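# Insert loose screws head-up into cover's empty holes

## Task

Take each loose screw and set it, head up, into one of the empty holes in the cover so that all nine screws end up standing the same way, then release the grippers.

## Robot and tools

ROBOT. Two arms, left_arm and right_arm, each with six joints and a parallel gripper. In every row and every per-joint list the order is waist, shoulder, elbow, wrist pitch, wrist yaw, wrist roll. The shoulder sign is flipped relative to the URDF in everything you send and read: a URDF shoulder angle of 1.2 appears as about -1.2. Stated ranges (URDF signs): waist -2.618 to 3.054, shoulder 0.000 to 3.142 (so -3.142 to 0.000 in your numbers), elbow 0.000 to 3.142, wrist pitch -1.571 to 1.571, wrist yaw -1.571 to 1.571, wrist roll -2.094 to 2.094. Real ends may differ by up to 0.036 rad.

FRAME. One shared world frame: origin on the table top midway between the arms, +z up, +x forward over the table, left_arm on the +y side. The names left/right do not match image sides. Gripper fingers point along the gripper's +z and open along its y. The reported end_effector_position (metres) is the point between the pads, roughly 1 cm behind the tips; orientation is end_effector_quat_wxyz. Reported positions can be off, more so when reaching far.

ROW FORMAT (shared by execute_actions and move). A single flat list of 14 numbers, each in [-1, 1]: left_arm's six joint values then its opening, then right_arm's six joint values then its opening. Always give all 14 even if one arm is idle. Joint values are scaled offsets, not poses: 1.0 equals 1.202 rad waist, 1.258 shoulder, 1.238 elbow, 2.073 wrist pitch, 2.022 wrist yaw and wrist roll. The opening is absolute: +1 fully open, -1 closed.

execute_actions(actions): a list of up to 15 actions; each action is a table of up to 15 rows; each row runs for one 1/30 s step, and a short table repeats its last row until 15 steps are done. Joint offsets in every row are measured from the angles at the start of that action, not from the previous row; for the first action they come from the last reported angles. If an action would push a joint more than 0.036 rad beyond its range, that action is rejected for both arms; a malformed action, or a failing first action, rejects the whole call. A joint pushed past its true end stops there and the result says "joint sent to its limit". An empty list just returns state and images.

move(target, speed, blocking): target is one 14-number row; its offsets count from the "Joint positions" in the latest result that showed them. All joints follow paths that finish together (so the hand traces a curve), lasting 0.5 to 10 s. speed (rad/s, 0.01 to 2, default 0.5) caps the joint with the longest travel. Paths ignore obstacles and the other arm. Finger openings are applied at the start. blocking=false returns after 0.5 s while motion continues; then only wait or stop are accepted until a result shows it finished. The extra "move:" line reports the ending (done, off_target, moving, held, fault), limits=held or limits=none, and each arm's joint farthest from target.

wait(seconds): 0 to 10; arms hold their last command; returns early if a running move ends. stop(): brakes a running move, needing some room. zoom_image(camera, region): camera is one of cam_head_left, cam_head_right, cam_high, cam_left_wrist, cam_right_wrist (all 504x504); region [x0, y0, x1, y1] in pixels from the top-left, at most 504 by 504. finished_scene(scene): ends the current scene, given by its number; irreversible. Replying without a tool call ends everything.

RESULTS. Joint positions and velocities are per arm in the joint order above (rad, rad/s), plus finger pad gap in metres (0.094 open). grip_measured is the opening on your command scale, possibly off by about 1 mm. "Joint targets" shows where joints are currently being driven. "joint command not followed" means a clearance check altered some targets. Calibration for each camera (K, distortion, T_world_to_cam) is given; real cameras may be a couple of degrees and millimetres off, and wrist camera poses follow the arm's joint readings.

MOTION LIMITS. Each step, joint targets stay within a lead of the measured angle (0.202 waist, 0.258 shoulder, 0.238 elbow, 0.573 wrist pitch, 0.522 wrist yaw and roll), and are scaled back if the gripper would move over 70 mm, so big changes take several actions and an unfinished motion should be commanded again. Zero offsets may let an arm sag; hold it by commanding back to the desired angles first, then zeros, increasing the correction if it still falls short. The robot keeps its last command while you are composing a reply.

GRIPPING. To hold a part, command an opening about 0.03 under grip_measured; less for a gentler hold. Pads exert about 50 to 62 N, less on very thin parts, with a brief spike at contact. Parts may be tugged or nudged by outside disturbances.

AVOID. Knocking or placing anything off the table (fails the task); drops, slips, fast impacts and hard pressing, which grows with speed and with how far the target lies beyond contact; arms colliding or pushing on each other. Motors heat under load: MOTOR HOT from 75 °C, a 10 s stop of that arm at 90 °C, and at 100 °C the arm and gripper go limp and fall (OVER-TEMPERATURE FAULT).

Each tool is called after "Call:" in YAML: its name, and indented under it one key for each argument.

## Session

Call:
execute_actions:
  actions: []

Scene clock: 0.00 s.
left_arm: end_effector_position=(+0.1693, +0.5769, +0.3700) grip_measured=+1.000 end_effector_quat_wxyz=(+0.519, -0.409, +0.749, -0.040) | right_arm: end_effector_position=(+0.4095, +0.2965, +0.1090) grip_measured=+1.000 end_effector_quat_wxyz=(+0.710, -0.248, +0.648, +0.123)
Joint names: [waist, shoulder, elbow, wrist pitch, wrist yaw, wrist roll]
Joint positions: left_arm=[ 1.434 -1.094  1.454 -1.037  0.753 -0.074  0.094] | right_arm=[ 1.055 -2.551  1.591  1.006  0.562 -0.217  0.094]
Joint velocities: left_arm=[ 0.002  0.017  0.002  0.11  -0.037 -0.051  0.   ] | right_arm=[ 0.002 -0.012 -0.002 -0.081 -0.022  0.037  0.   ]
Joint targets: left_arm=[1.434 -1.089 1.460 -1.042 0.759 -0.070] | right_arm=[1.055 -2.546 1.596 1.000 0.562 -0.216]
camera_calibration (this result's frames):
cam_left_wrist: T_world_to_cam=[[0.623347, -0.529152, 0.575705, -0.00964081], [-0.501926, -0.835318, -0.224309, 0.666809], [0.599591, -0.149139, -0.786288, 0.369289], [0, 0, 0, 1]] pos_world=[0.119276, 0.606971, 0.445489]
cam_right_wrist: T_world_to_cam=[[0.506297, -0.849534, 0.148175, 0.0321991], [-0.255118, -0.311688, -0.915295, 0.347964], [0.823759, 0.425609, -0.374538, -0.296231], [0, 0, 0, 1]] pos_world=[0.316493, 0.261889, 0.202769]

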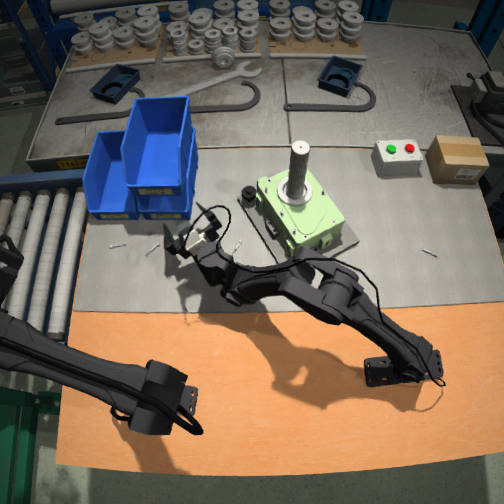

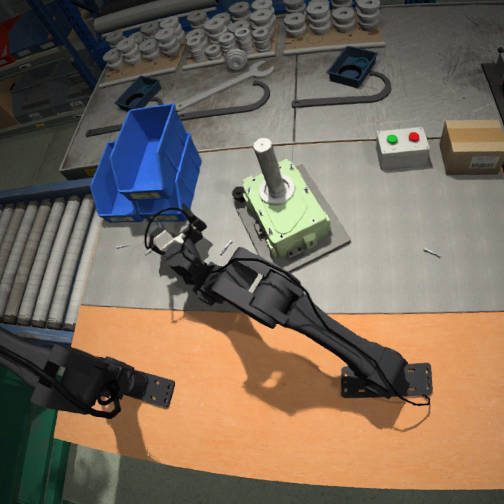

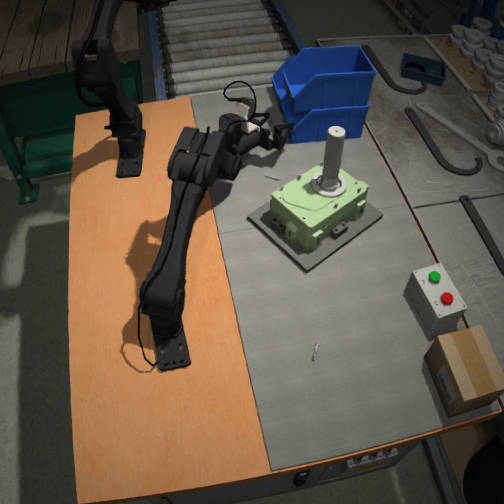

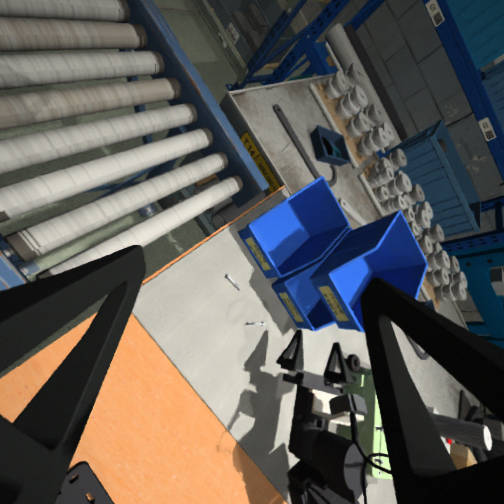

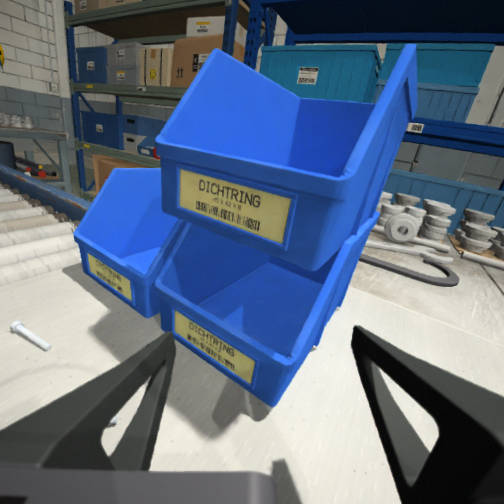

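Call:
move:
  target: [0,0,0,0,0,0,-0.3,0,0.85,-0.35,-0.95,-0.278,0.107,-0.3]
  speed: 0.7

Call:
zoom_image:
  camera: "cam_head_left"
  region: [240,150,360,270]

Call:
zoom_image:
  camera: "cam_head_left"
  region: [100,220,260,280]

Call:
zoom_image:
  camera: "cam_head_left"
  region: [410,235,450,275]

Scene clock: 14.07 s.
left_arm: end_effector_position=(+0.1693, +0.5769, +0.3700) grip_measured=-0.297 end_effector_quat_wxyz=(+0.519, -0.409, +0.749, -0.040) | right_arm: end_effector_position=(+0.1782, +0.0500, +0.1229) grip_measured=-0.298 end_effector_quat_wxyz=(+0.126, -0.519, +0.842, +0.074)
Joint names: [waist, shoulder, elbow, wrist pitch, wrist yaw, wrist roll]
Joint positions: left_arm=[ 1.434 -1.094  1.454 -1.037  0.753 -0.074  0.033] | right_arm=[ 1.055 -1.503  1.179 -0.953  0.005 -0.007  0.033]
Joint velocities: left_arm=[-0.007 -0.002 -0.012  0.022 -0.051 -0.022  0.   ] | right_arm=[ 0.007 -0.007  0.007 -0.037 -0.007 -0.037 -0.   ]
Joint targets: left_arm=[1.434 -1.094 1.454 -1.037 0.753 -0.074] | right_arm=[1.055 -1.482 1.157 -0.964 -0.000 -0.001]
move: off_target (right_arm); limits=none; left_arm: farthest joint: the waist, 0.000 radians from its target (0.000 radians at the start); right_arm: farthest joint: the shoulder, 0.021 radians from its target (1.070 radians at the start)
camera_calibration (this result's frames):
cam_left_wrist: T_world_to_cam=[[0.623347, -0.529152, 0.575705, -0.00964081], [-0.501926, -0.835318, -0.224309, 0.666809], [0.599591, -0.149139, -0.786288, 0.369289], [0, 0, 0, 1]] pos_world=[0.119276, 0.606971, 0.445489]
cam_right_wrist: T_world_to_cam=[[0.873722, -0.486276, -0.0120543, -0.126076], [-0.480669, -0.866918, 0.131952, 0.164079], [-0.0746151, -0.109495, -0.991183, 0.266972], [0, 0, 0, 1]] pos_world=[0.208943, 0.110167, 0.241447]

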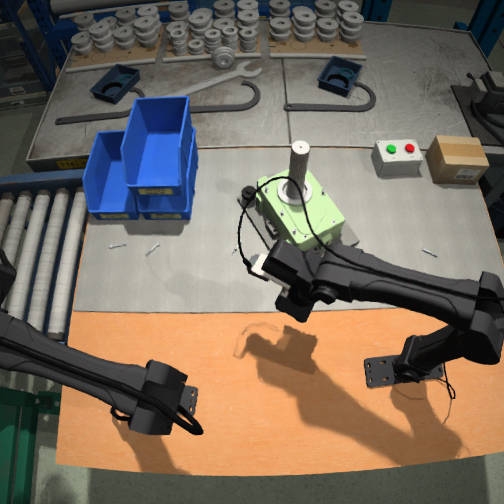

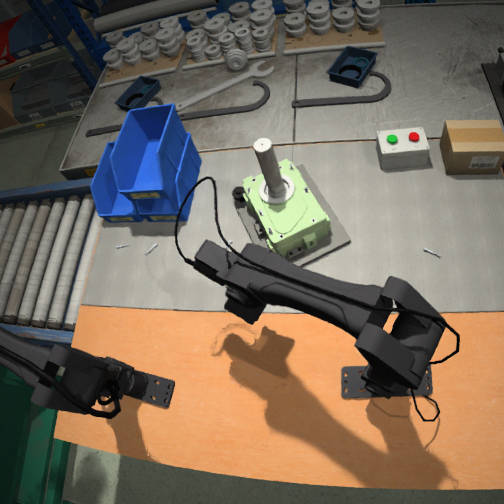

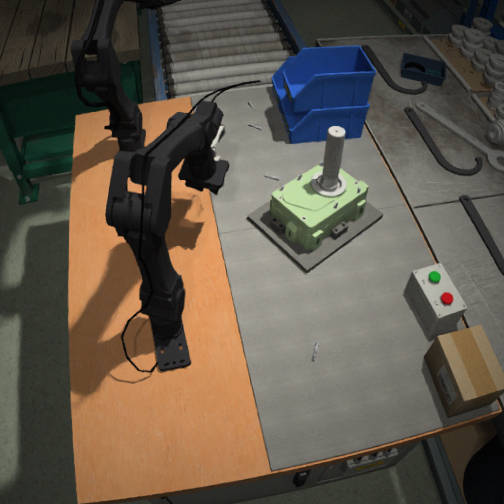

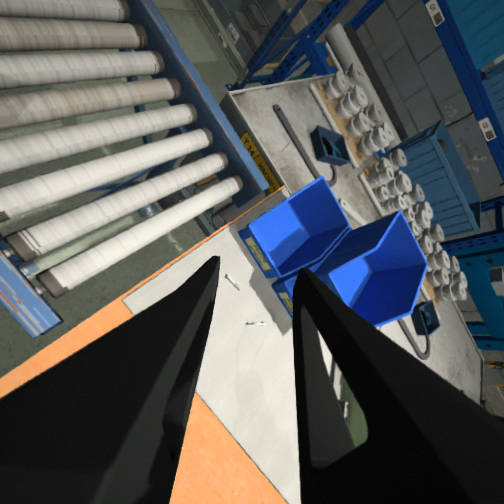

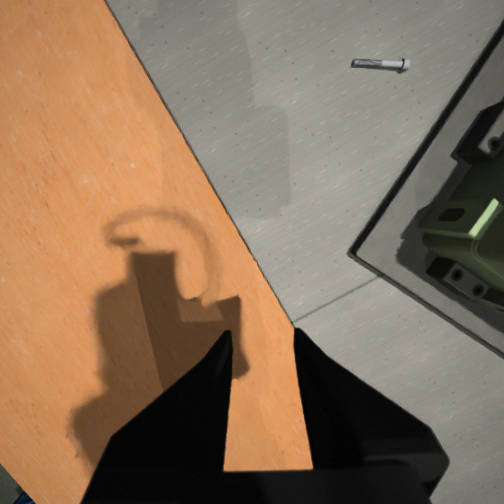

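Region (240, 150, 360, 270) of cam_head_left's 504x504 image, scaled by 4.200, with more detail than that image has.

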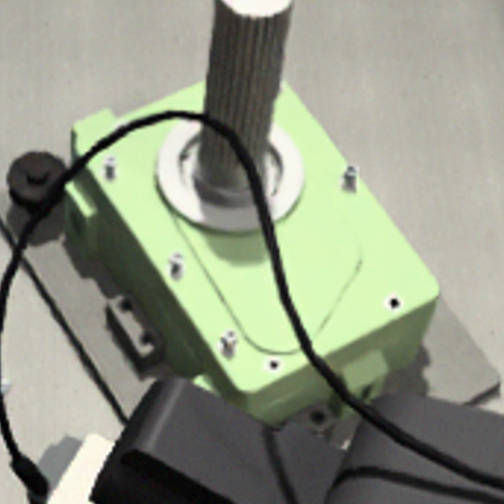

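Region (100, 220, 260, 280) of cam_head_left's 504x504 image, scaled by 3.150, with more detail than that image has; it fills the top 189 rows of this view, and the rest is white.

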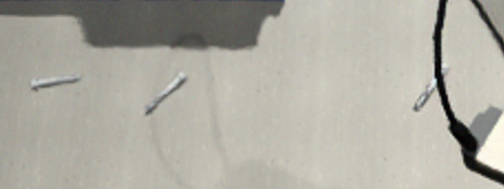

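Region (410, 235, 450, 275) of cam_head_left's 504x504 image, scaled by 12.600, with more detail than that image has.

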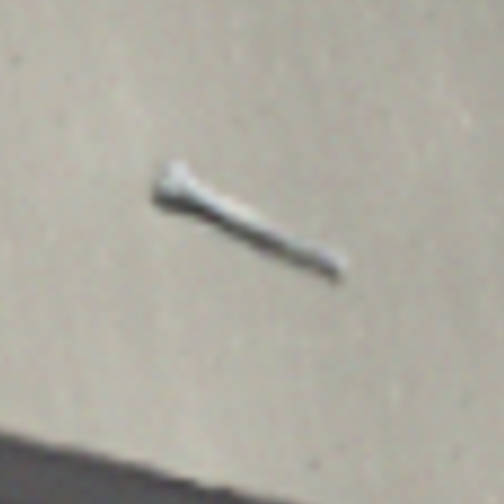

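Call:
zoom_image:
  camera: "cam_high"
  region: [260,150,380,250]

Call:
zoom_image:
  camera: "cam_head_right"
  region: [230,140,350,260]

Region (260, 150, 380, 250) of cam_high's 504x504 image, scaled by 4.200, with more detail than that image has.

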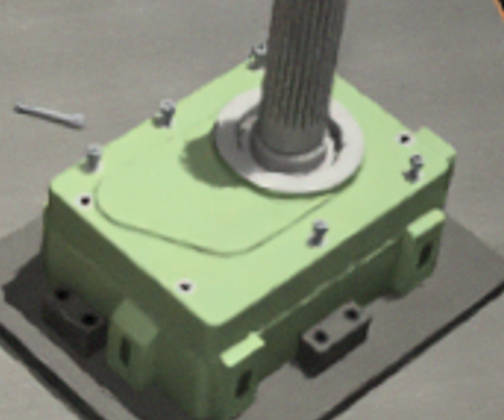

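Region (230, 140, 350, 260) of cam_head_right's 504x504 image, scaled by 4.200, with more detail than that image has.

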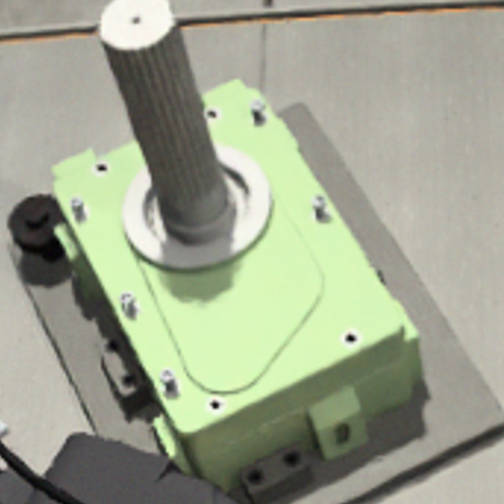

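Call:
move:
  target: [-1.0,-0.733,0.176,-0.096,-0.376,-0.99,-0.3,-0.5,0.17,0,-0.245,0,-0.35,-0.3]
  speed: 0.7

Scene clock: 81.73 s.
left_arm: end_effector_position=(+0.3613, +0.3922, +0.0775) grip_measured=-0.297 end_effector_quat_wxyz=(+0.004, +0.882, -0.471, -0.001) | right_arm: end_effector_position=(+0.2052, -0.1425, +0.1520) grip_measured=-0.298 end_effector_quat_wxyz=(-0.007, -0.572, +0.820, -0.003)
Joint names: [waist, shoulder, elbow, wrist pitch, wrist yaw, wrist roll]
Joint positions: left_arm=[ 0.23  -2.009  1.643 -1.21   0.006 -2.065  0.033] | right_arm=[ 0.464 -1.314  1.179 -1.45   0.007 -0.709  0.033]
Joint velocities: left_arm=[-0.027  0.012 -0.007  0.037 -0.007  0.022 -0.   ] | right_arm=[-0.017 -0.002 -0.007  0.081  0.051 -0.022 -0.   ]
Joint targets: left_arm=[0.232 -2.016 1.672 -1.236 -0.007 -2.075] | right_arm=[0.454 -1.289 1.179 -1.461 0.005 -0.715]
move: off_target (left_arm, right_arm); limits=none; left_arm: farthest joint: the elbow, 0.029 radians from its target (0.218 radians at the start); right_arm: farthest joint: the shoulder, 0.024 radians from its target (0.214 radians at the start)
camera_calibration (this result's frames):
cam_left_wrist: T_world_to_cam=[[0.729094, 0.682015, -0.0572535, -0.522828], [0.566653, -0.554616, 0.609349, -0.0174657], [0.383831, -0.476715, -0.790833, 0.203384], [0, 0, 0, 1]] pos_world=[0.313023, 0.443846, 0.141552]
cam_right_wrist: T_world_to_cam=[[0.921605, -0.38801, -0.00959768, -0.239196], [-0.347111, -0.835021, 0.426912, -0.0613765], [-0.173661, -0.390113, -0.904242, 0.243886], [0, 0, 0, 1]] pos_world=[0.241493, -0.048918, 0.244439]

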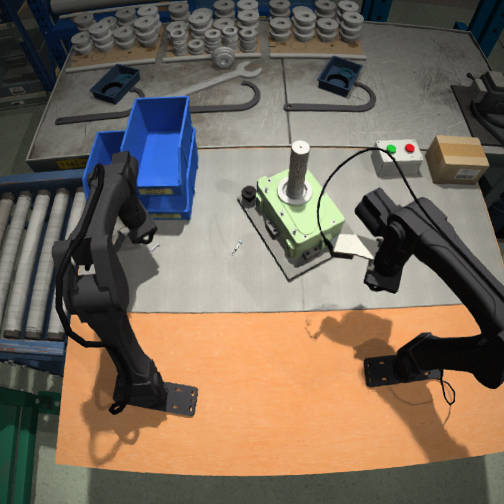

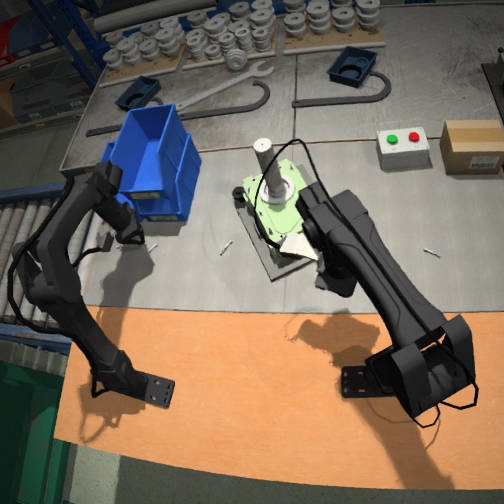

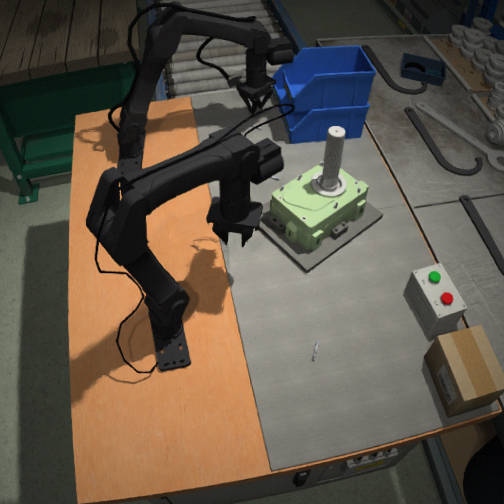

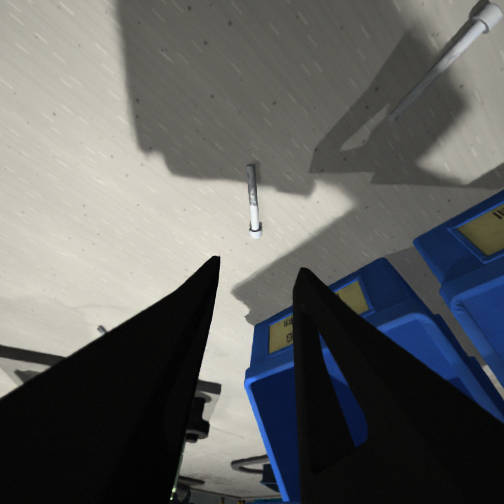

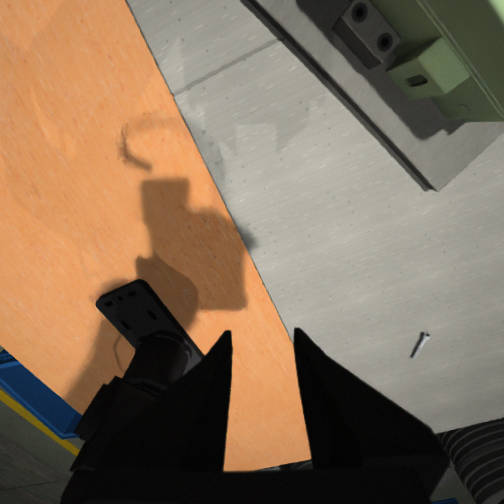

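Call:
move:
  target: [-0.038,0,0,0,0,1.0,-0.3,-0.73,-0.433,0.222,0.146,0,-0.34,-0.3]
  speed: 0.9

Call:
move:
  target: [0,-0.044,-0.101,0.08,0,0.43,-0.3,0,0,0,0,0,0,-0.3]
  speed: 0.6

Scene clock: 110.23 s.
left_arm: end_effector_position=(+0.3602, +0.3807, +0.0775) grip_measured=-0.297 end_effector_quat_wxyz=(-0.007, -0.064, +0.998, -0.001) | right_arm: end_effector_position=(+0.3446, -0.3610, +0.0769) grip_measured=-0.298 end_effector_quat_wxyz=(-0.009, -0.491, +0.871, +0.000)
Joint names: [waist, shoulder, elbow, wrist pitch, wrist yaw, wrist roll]
Joint positions: left_arm=[ 0.199 -2.009  1.643 -1.218  0.003 -0.064  0.033] | right_arm=[-0.408 -1.848  1.42  -1.155  0.014 -1.391  0.033]
Joint velocities: left_arm=[ 0.002  0.022  0.007  0.081  0.051 -0.007  0.   ] | right_arm=[ 0.002 -0.012  0.002  0.051 -0.022 -0.051  0.   ]
Joint targets: left_arm=[0.185 -2.009 1.643 -1.210 0.005 -0.043] | right_arm=[-0.413 -1.858 1.454 -1.147 0.007 -1.396]
move: off_target (left_arm, right_arm); limits=none; left_arm: farthest joint: the wrist roll, 0.021 radians from its target (2.022 radians at the start); right_arm: farthest joint: the elbow, 0.034 radians from its target (0.275 radians at the start)
camera_calibration (this result's frames):
cam_left_wrist: T_world_to_cam=[[0.286038, -0.95694, -0.0494865, 0.268711], [-0.742306, -0.253948, 0.620074, 0.332924], [-0.605941, -0.14063, -0.782981, 0.426274], [0, 0, 0, 1]] pos_world=[0.428567, 0.401633, 0.140625]
cam_right_wrist: T_world_to_cam=[[0.831261, -0.555669, -0.0154335, -0.482033], [-0.496823, -0.755111, 0.427755, -0.0829848], [-0.249344, -0.347908, -0.903763, 0.156282], [0, 0, 0, 1]] pos_world=[0.398435, -0.276142, 0.169299]

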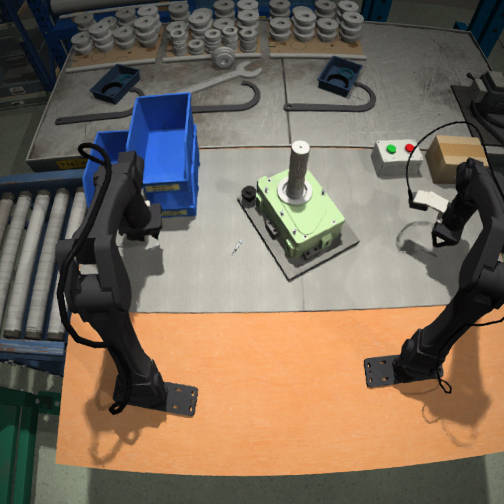

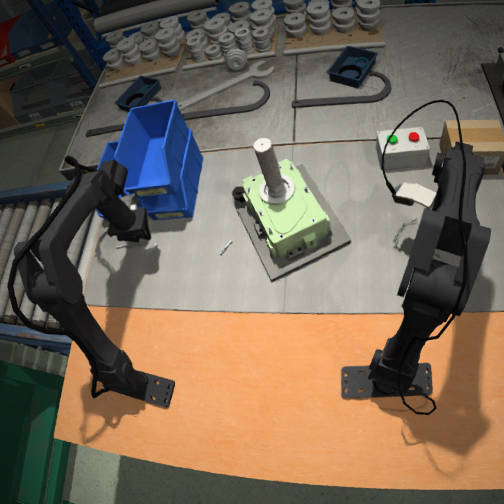

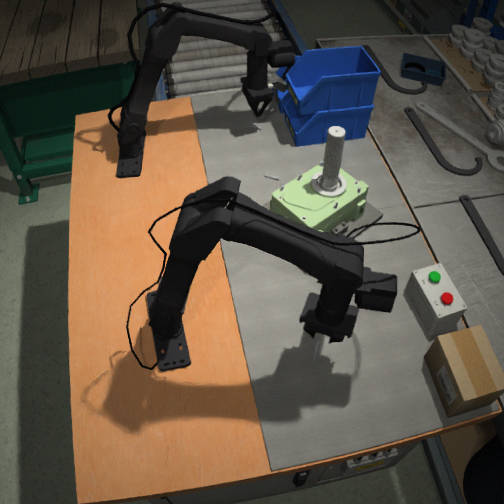

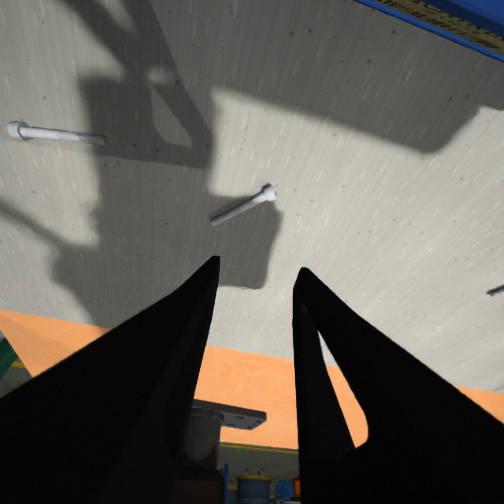

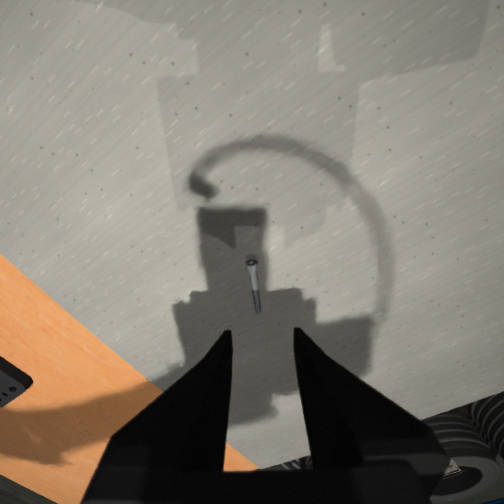

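Scene clock: 112.53 s.
left_arm: end_effector_position=(+0.3637, +0.3818, +0.0399) grip_measured=-0.297 end_effector_quat_wxyz=(-0.002, +0.357, +0.934, -0.000) | right_arm: end_effector_position=(+0.3444, -0.3614, +0.0769) grip_measured=-0.298 end_effector_quat_wxyz=(-0.010, -0.491, +0.871, -0.000)
Joint names: [waist, shoulder, elbow, wrist pitch, wrist yaw, wrist roll]
Joint positions: left_arm=[ 0.199 -2.042  1.539 -1.072 -0.001  0.794  0.033] | right_arm=[-0.408 -1.848  1.42  -1.155  0.016 -1.391  0.033]
Joint velocities: left_arm=[-0.002  0.022 -0.017  0.037 -0.037 -0.066  0.001] | right_arm=[-0.012  0.007 -0.017 -0.037  0.037 -0.007 -0.001]
Joint targets: left_arm=[0.199 -2.065 1.518 -1.052 0.003 0.805] | right_arm=[-0.408 -1.848 1.420 -1.155 0.014 -1.391]
move: off_target (left_arm); limits=none; left_arm: farthest joint: the shoulder, 0.022 radians from its target (0.055 radians at the start); right_arm: farthest joint: the wrist yaw, 0.002 radians from its target (0.000 radians at the start)
camera_calibration (this result's frames):
cam_left_wrist: T_world_to_cam=[[-0.536806, -0.842343, -0.0479298, 0.522385], [-0.682219, 0.399935, 0.61207, 0.0879534], [-0.496404, 0.361261, -0.78935, 0.167917], [0, 0, 0, 1]] pos_world=[0.423777, 0.34419, 0.103749]
cam_right_wrist: T_world_to_cam=[[0.831265, -0.555679, -0.0148371, -0.482191], [-0.496391, -0.754057, 0.43011, -0.0833571], [-0.250191, -0.35017, -0.902655, 0.15548], [0, 0, 0, 1]] pos_world=[0.39835, -0.276355, 0.169043]

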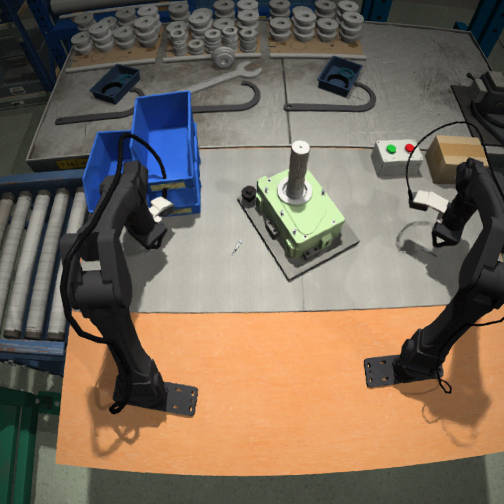

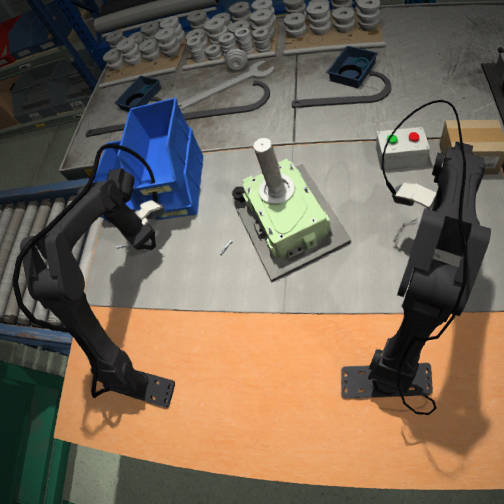

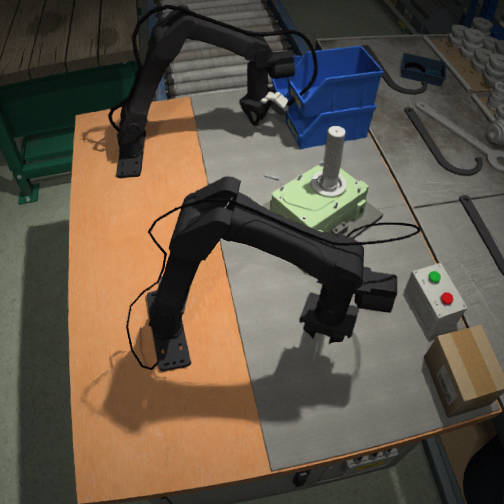

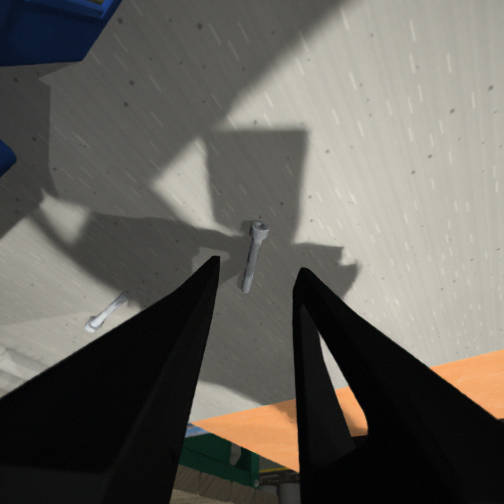

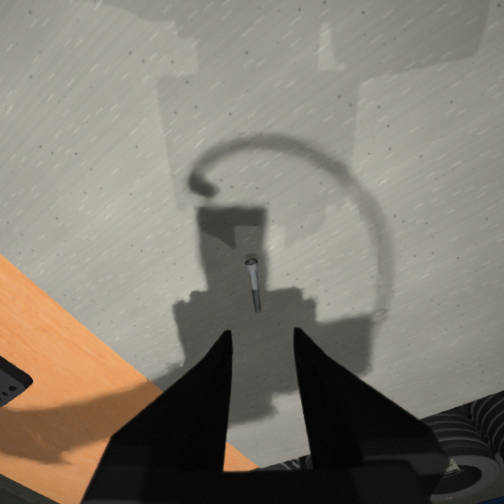

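Call:
move:
  target: [0.028,-0.02,-0.084,0.055,0,0.017,-0.3,0.023,-0.045,-0.16,0.117,0,0,-0.3]
  speed: 0.1

Scene clock: 133.87 s.
left_arm: end_effector_position=(+0.3613, +0.3899, +0.0197) grip_measured=-0.297 end_effector_quat_wxyz=(+0.006, +0.358, +0.934, +0.004) | right_arm: end_effector_position=(+0.3443, -0.3559, +0.0204) grip_measured=-0.298 end_effector_quat_wxyz=(-0.007, -0.498, +0.867, -0.007)
Joint names: [waist, shoulder, elbow, wrist pitch, wrist yaw, wrist roll]
Joint positions: left_arm=[ 0.221 -2.042  1.455 -0.97  -0.001  0.819  0.033] | right_arm=[-0.391 -1.891  1.242 -0.92   0.019 -1.391  0.033]
Joint velocities: left_arm=[-0.017 -0.007  0.012  0.066 -0.051 -0.022 -0.001] | right_arm=[ 0.007  0.027  0.007  0.066  0.051  0.051 -0.   ]
Joint targets: left_arm=[0.233 -2.067 1.435 -0.958 -0.001 0.829] | right_arm=[-0.380 -1.905 1.221 -0.912 0.016 -1.391]
move: off_target (left_arm); limits=none; left_arm: farthest joint: the shoulder, 0.025 radians from its target (0.025 radians at the start); right_arm: farthest joint: the elbow, 0.020 radians from its target (0.198 radians at the start)
camera_calibration (this result's frames):
cam_left_wrist: T_world_to_cam=[[-0.53808, -0.840827, -0.0589891, 0.527043], [-0.692191, 0.400857, 0.600155, 0.0988556], [-0.48098, 0.363763, -0.797706, 0.141463], [0, 0, 0, 1]] pos_world=[0.420059, 0.352066, 0.084607]
cam_right_wrist: T_world_to_cam=[[0.840576, -0.541693, -0.000769814, -0.478385], [-0.488759, -0.759046, 0.430073, -0.0593927], [-0.233552, -0.361133, -0.902794, 0.0967387], [0, 0, 0, 1]] pos_world=[0.395684, -0.269284, 0.11251]

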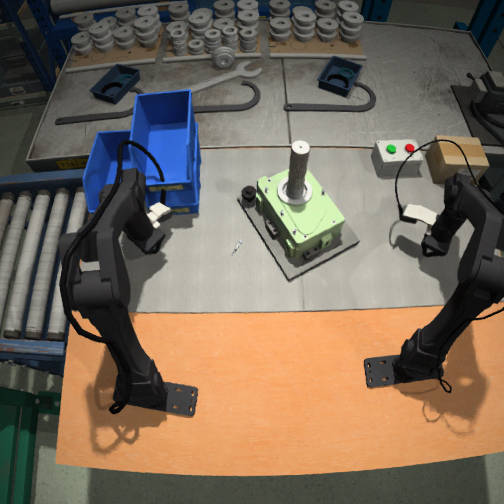

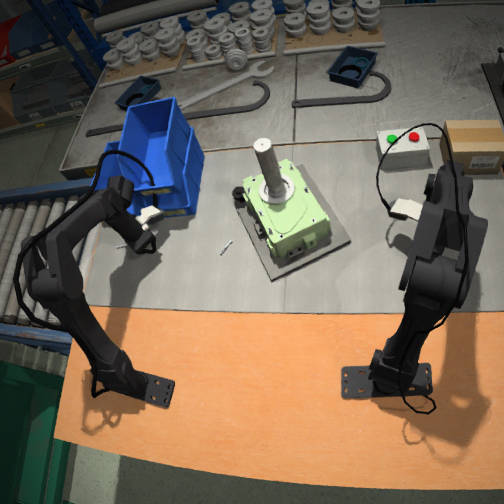

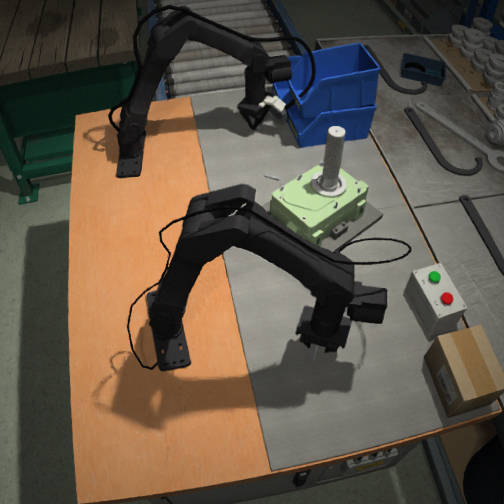

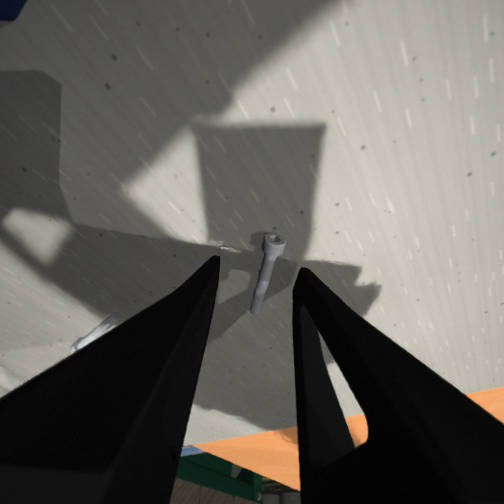

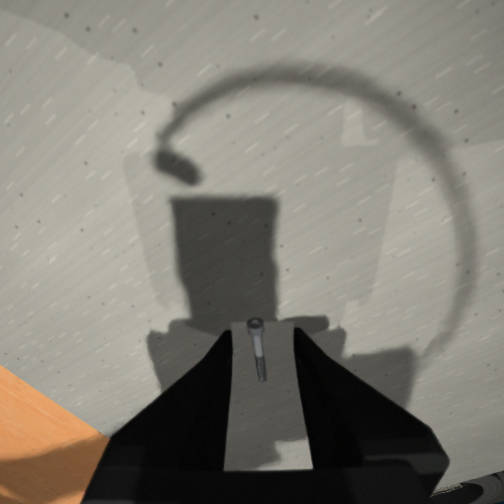

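Call:
execute_actions:
  actions:
    - [[0,-0.024,0,0,0,0,-0.3,0,-0.012,0,0,0,0,-0.3]]

Scene clock: 169.27 s.
left_arm: end_effector_position=(+0.3613, +0.3899, +0.0197) grip_measured=-0.297 end_effector_quat_wxyz=(+0.006, +0.358, +0.934, +0.004) | right_arm: end_effector_position=(+0.3442, -0.3563, +0.0204) grip_measured=-0.298 end_effector_quat_wxyz=(-0.008, -0.498, +0.867, -0.008)
Joint names: [waist, shoulder, elbow, wrist pitch, wrist yaw, wrist roll]
Joint positions: left_arm=[ 0.221 -2.042  1.455 -0.97  -0.001  0.819  0.033] | right_arm=[-0.391 -1.891  1.242 -0.92   0.022 -1.391  0.033]
Joint velocities: left_arm=[ 0.007  0.007 -0.007  0.037 -0.081  0.066  0.   ] | right_arm=[-0.002 -0.002 -0.007  0.051  0.022 -0.051 -0.001]
Joint targets: left_arm=[0.221 -2.072 1.455 -0.970 -0.001 0.819] | right_arm=[-0.391 -1.906 1.242 -0.920 0.019 -1.391]
camera_calibration (this result's frames):
cam_left_wrist: T_world_to_cam=[[-0.53808, -0.840827, -0.0589891, 0.527043], [-0.692191, 0.400857, 0.600155, 0.0988556], [-0.48098, 0.363763, -0.797706, 0.141463], [0, 0, 0, 1]] pos_world=[0.420059, 0.352066, 0.084607]
cam_right_wrist: T_world_to_cam=[[0.840574, -0.541697, 0.000113319, -0.478587], [-0.488581, -0.758061, 0.432009, -0.0594861], [-0.233932, -0.363191, -0.901869, 0.0959631], [0, 0, 0, 1]] pos_world=[0.395673, -0.26949, 0.112299]

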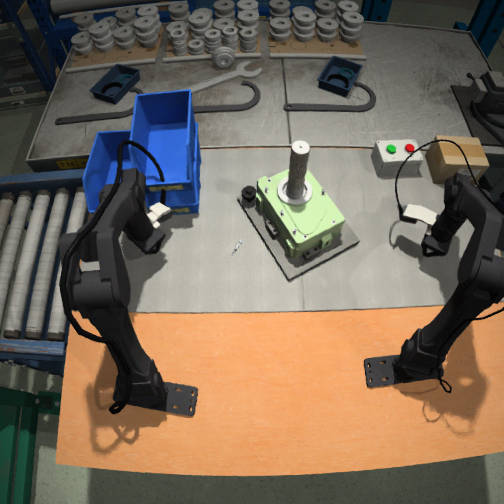

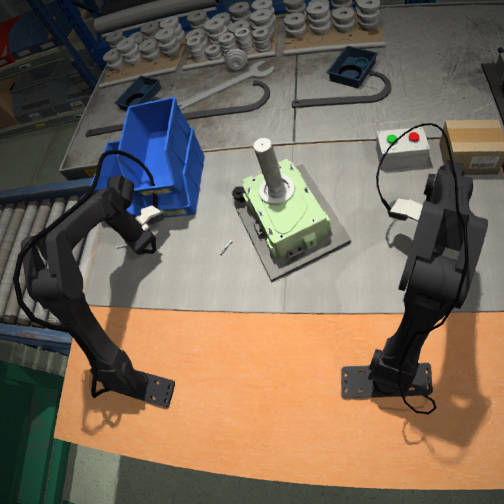

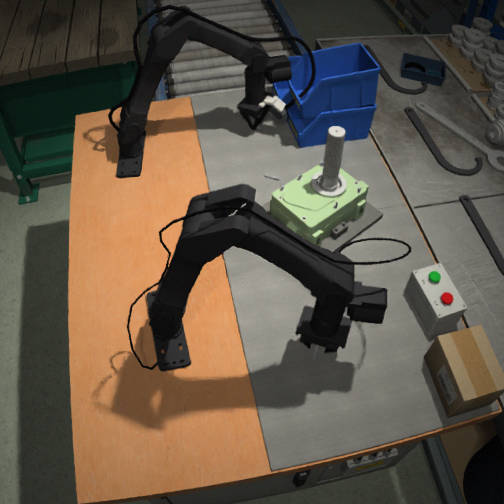

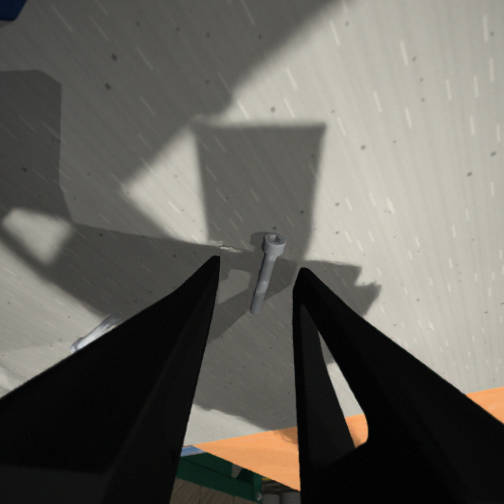

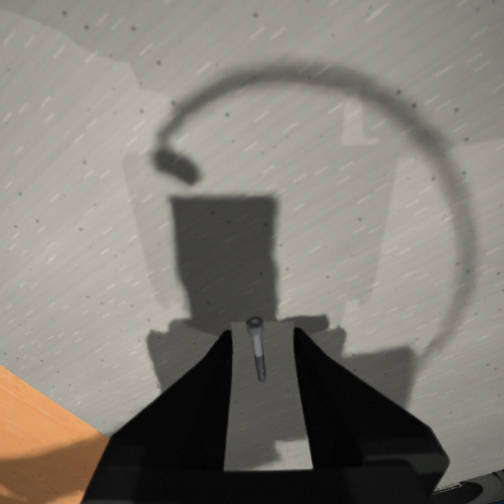

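Call:
execute_actions:
  actions:
    - [[0,-0.036,0,0,0,0,-0.3,0,-0.02,0,0,0,0,-0.3]]

Scene clock: 174.07 s.
left_arm: end_effector_position=(+0.3604, +0.3899, +0.0154) grip_measured=-0.297 end_effector_quat_wxyz=(+0.001, +0.358, +0.934, +0.001) | right_arm: end_effector_position=(+0.3439, -0.3565, +0.0190) grip_measured=-0.298 end_effector_quat_wxyz=(-0.010, -0.498, +0.867, -0.007)
Joint names: [waist, shoulder, elbow, wrist pitch, wrist yaw, wrist roll]
Joint positions: left_arm=[ 0.221 -2.054  1.455 -0.968 -0.001  0.819  0.033] | right_arm=[-0.391 -1.896  1.242 -0.919  0.023 -1.391  0.033]
Joint velocities: left_arm=[-0.007  0.012  0.007  0.007  0.022 -0.037 -0.   ] | right_arm=[-0.007  0.002 -0.007 -0.081  0.051 -0.11  -0.   ]
Joint targets: left_arm=[0.221 -2.088 1.455 -0.970 -0.001 0.819] | right_arm=[-0.391 -1.916 1.242 -0.920 0.022 -1.391]
camera_calibration (this result's frames):
cam_left_wrist: T_world_to_cam=[[-0.538673, -0.840879, -0.0524844, 0.526369], [-0.685767, 0.401414, 0.607117, 0.0981723], [-0.489443, 0.363029, -0.792878, 0.140921], [0, 0, 0, 1]] pos_world=[0.419837, 0.352047, 0.0797572]
cam_right_wrist: T_world_to_cam=[[0.840567, -0.541697, -0.00326416, -0.478324], [-0.486803, -0.758002, 0.434116, -0.0597891], [-0.237633, -0.363315, -0.900851, 0.0957389], [0, 0, 0, 1]] pos_world=[0.395709, -0.269644, 0.110641]

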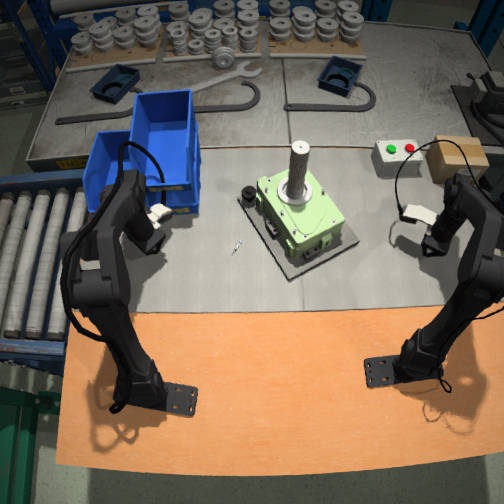

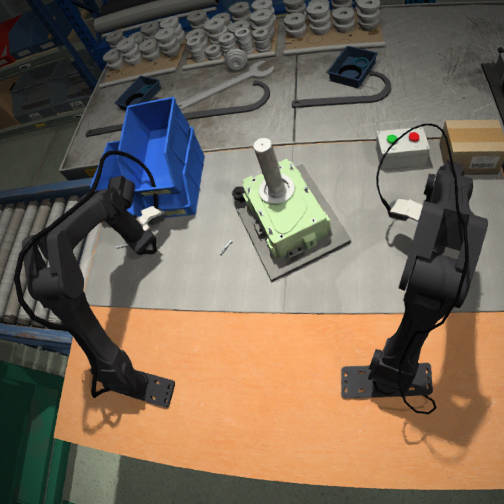

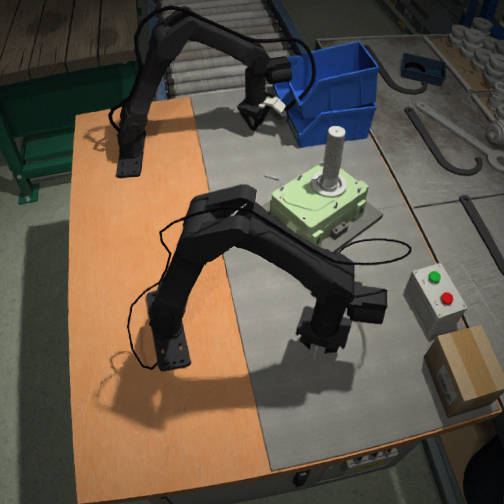

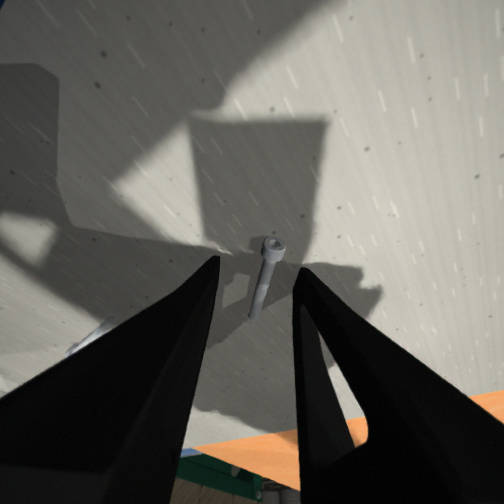

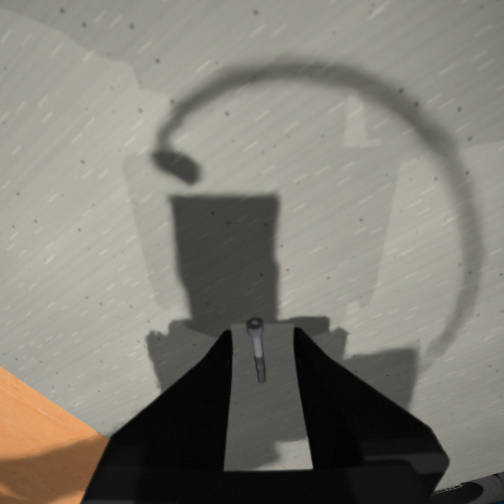

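Call:
execute_actions:
  actions:
    - [[0,0,0,0,0,0,-0.6,0,0,0,0,0,0,-0.6]]
    - [[0,0,0,0,0,0,-0.8,0,0,0,0,0,0,-0.8]]
    - [[0,0,0,0,0,0,-0.95,0,0,0,0,0,0,-0.96]]
    - [[0,0,0,0,0,0,-0.95,0,0,0,0,0,0,-0.96]]

Scene clock: 196.43 s.
left_arm: end_effector_position=(+0.3612, +0.3906, +0.0155) grip_measured=-0.924 end_effector_quat_wxyz=(+0.002, +0.358, +0.934, +0.004) | right_arm: end_effector_position=(+0.3442, -0.3578, +0.0190) grip_measured=-0.931 end_effector_quat_wxyz=(-0.011, -0.498, +0.867, -0.010)
Joint names: [waist, shoulder, elbow, wrist pitch, wrist yaw, wrist roll]
Joint positions: left_arm=[ 0.221 -2.054  1.455 -0.965 -0.005  0.819  0.004] | right_arm=[-0.391 -1.896  1.242 -0.916  0.029 -1.391  0.003]
Joint velocities: left_arm=[ 0.007  0.007  0.017 -0.022 -0.037  0.081 -0.   ] | right_arm=[-0.017  0.002  0.007 -0.125 -0.051  0.037 -0.001]
Joint targets: left_arm=[0.221 -2.054 1.455 -0.965 -0.005 0.819] | right_arm=[-0.391 -1.896 1.242 -0.916 0.028 -1.391]
camera_calibration (this result's frames):
cam_left_wrist: T_world_to_cam=[[-0.538486, -0.840664, -0.0575937, 0.527355], [-0.687651, 0.398913, 0.606633, 0.100075], [-0.487, 0.366268, -0.792893, 0.138894], [0, 0, 0, 1]] pos_world=[0.420431, 0.352535, 0.0797914]
cam_right_wrist: T_world_to_cam=[[0.84057, -0.541702, 0.00107402, -0.479392], [-0.487146, -0.755045, 0.438857, -0.0595188], [-0.236919, -0.369413, -0.898556, 0.0929083], [0, 0, 0, 1]] pos_world=[0.39598, -0.270305, 0.110118]

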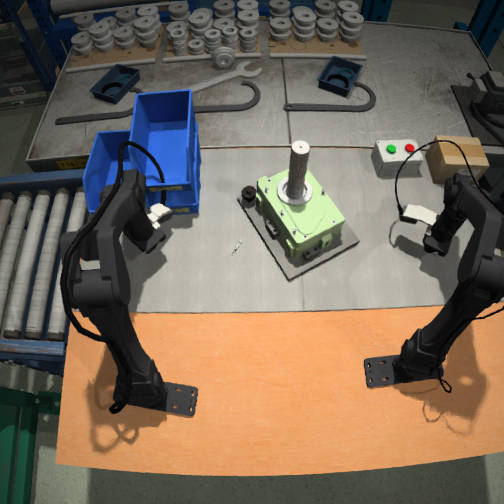

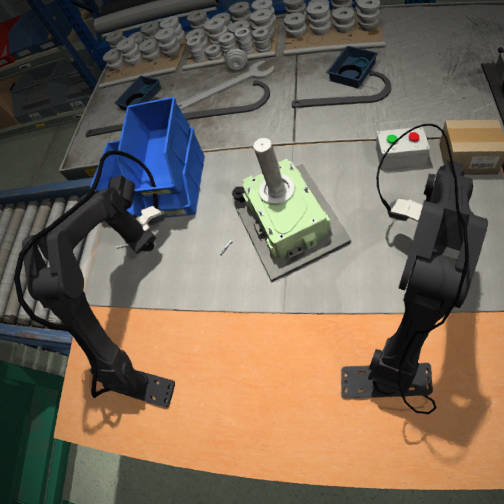

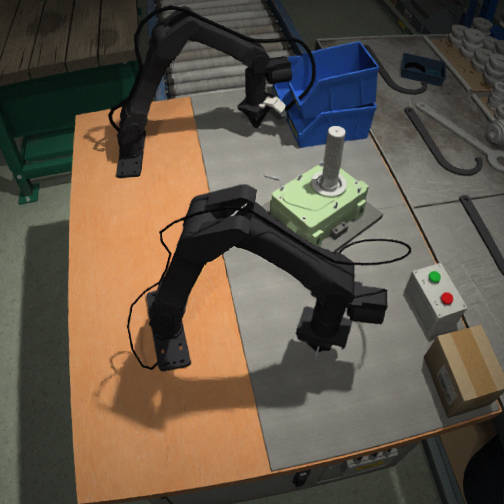

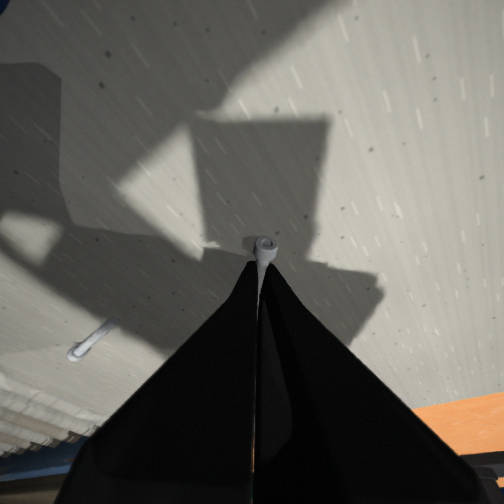

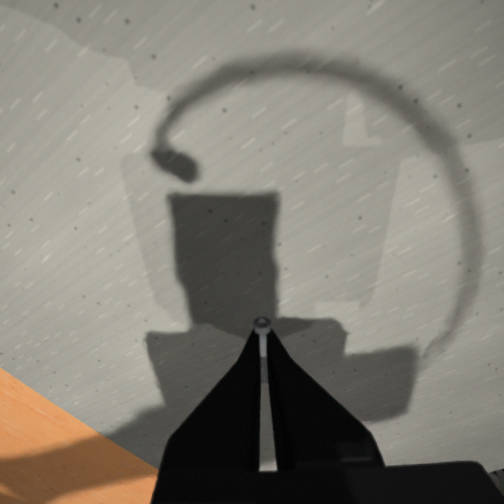

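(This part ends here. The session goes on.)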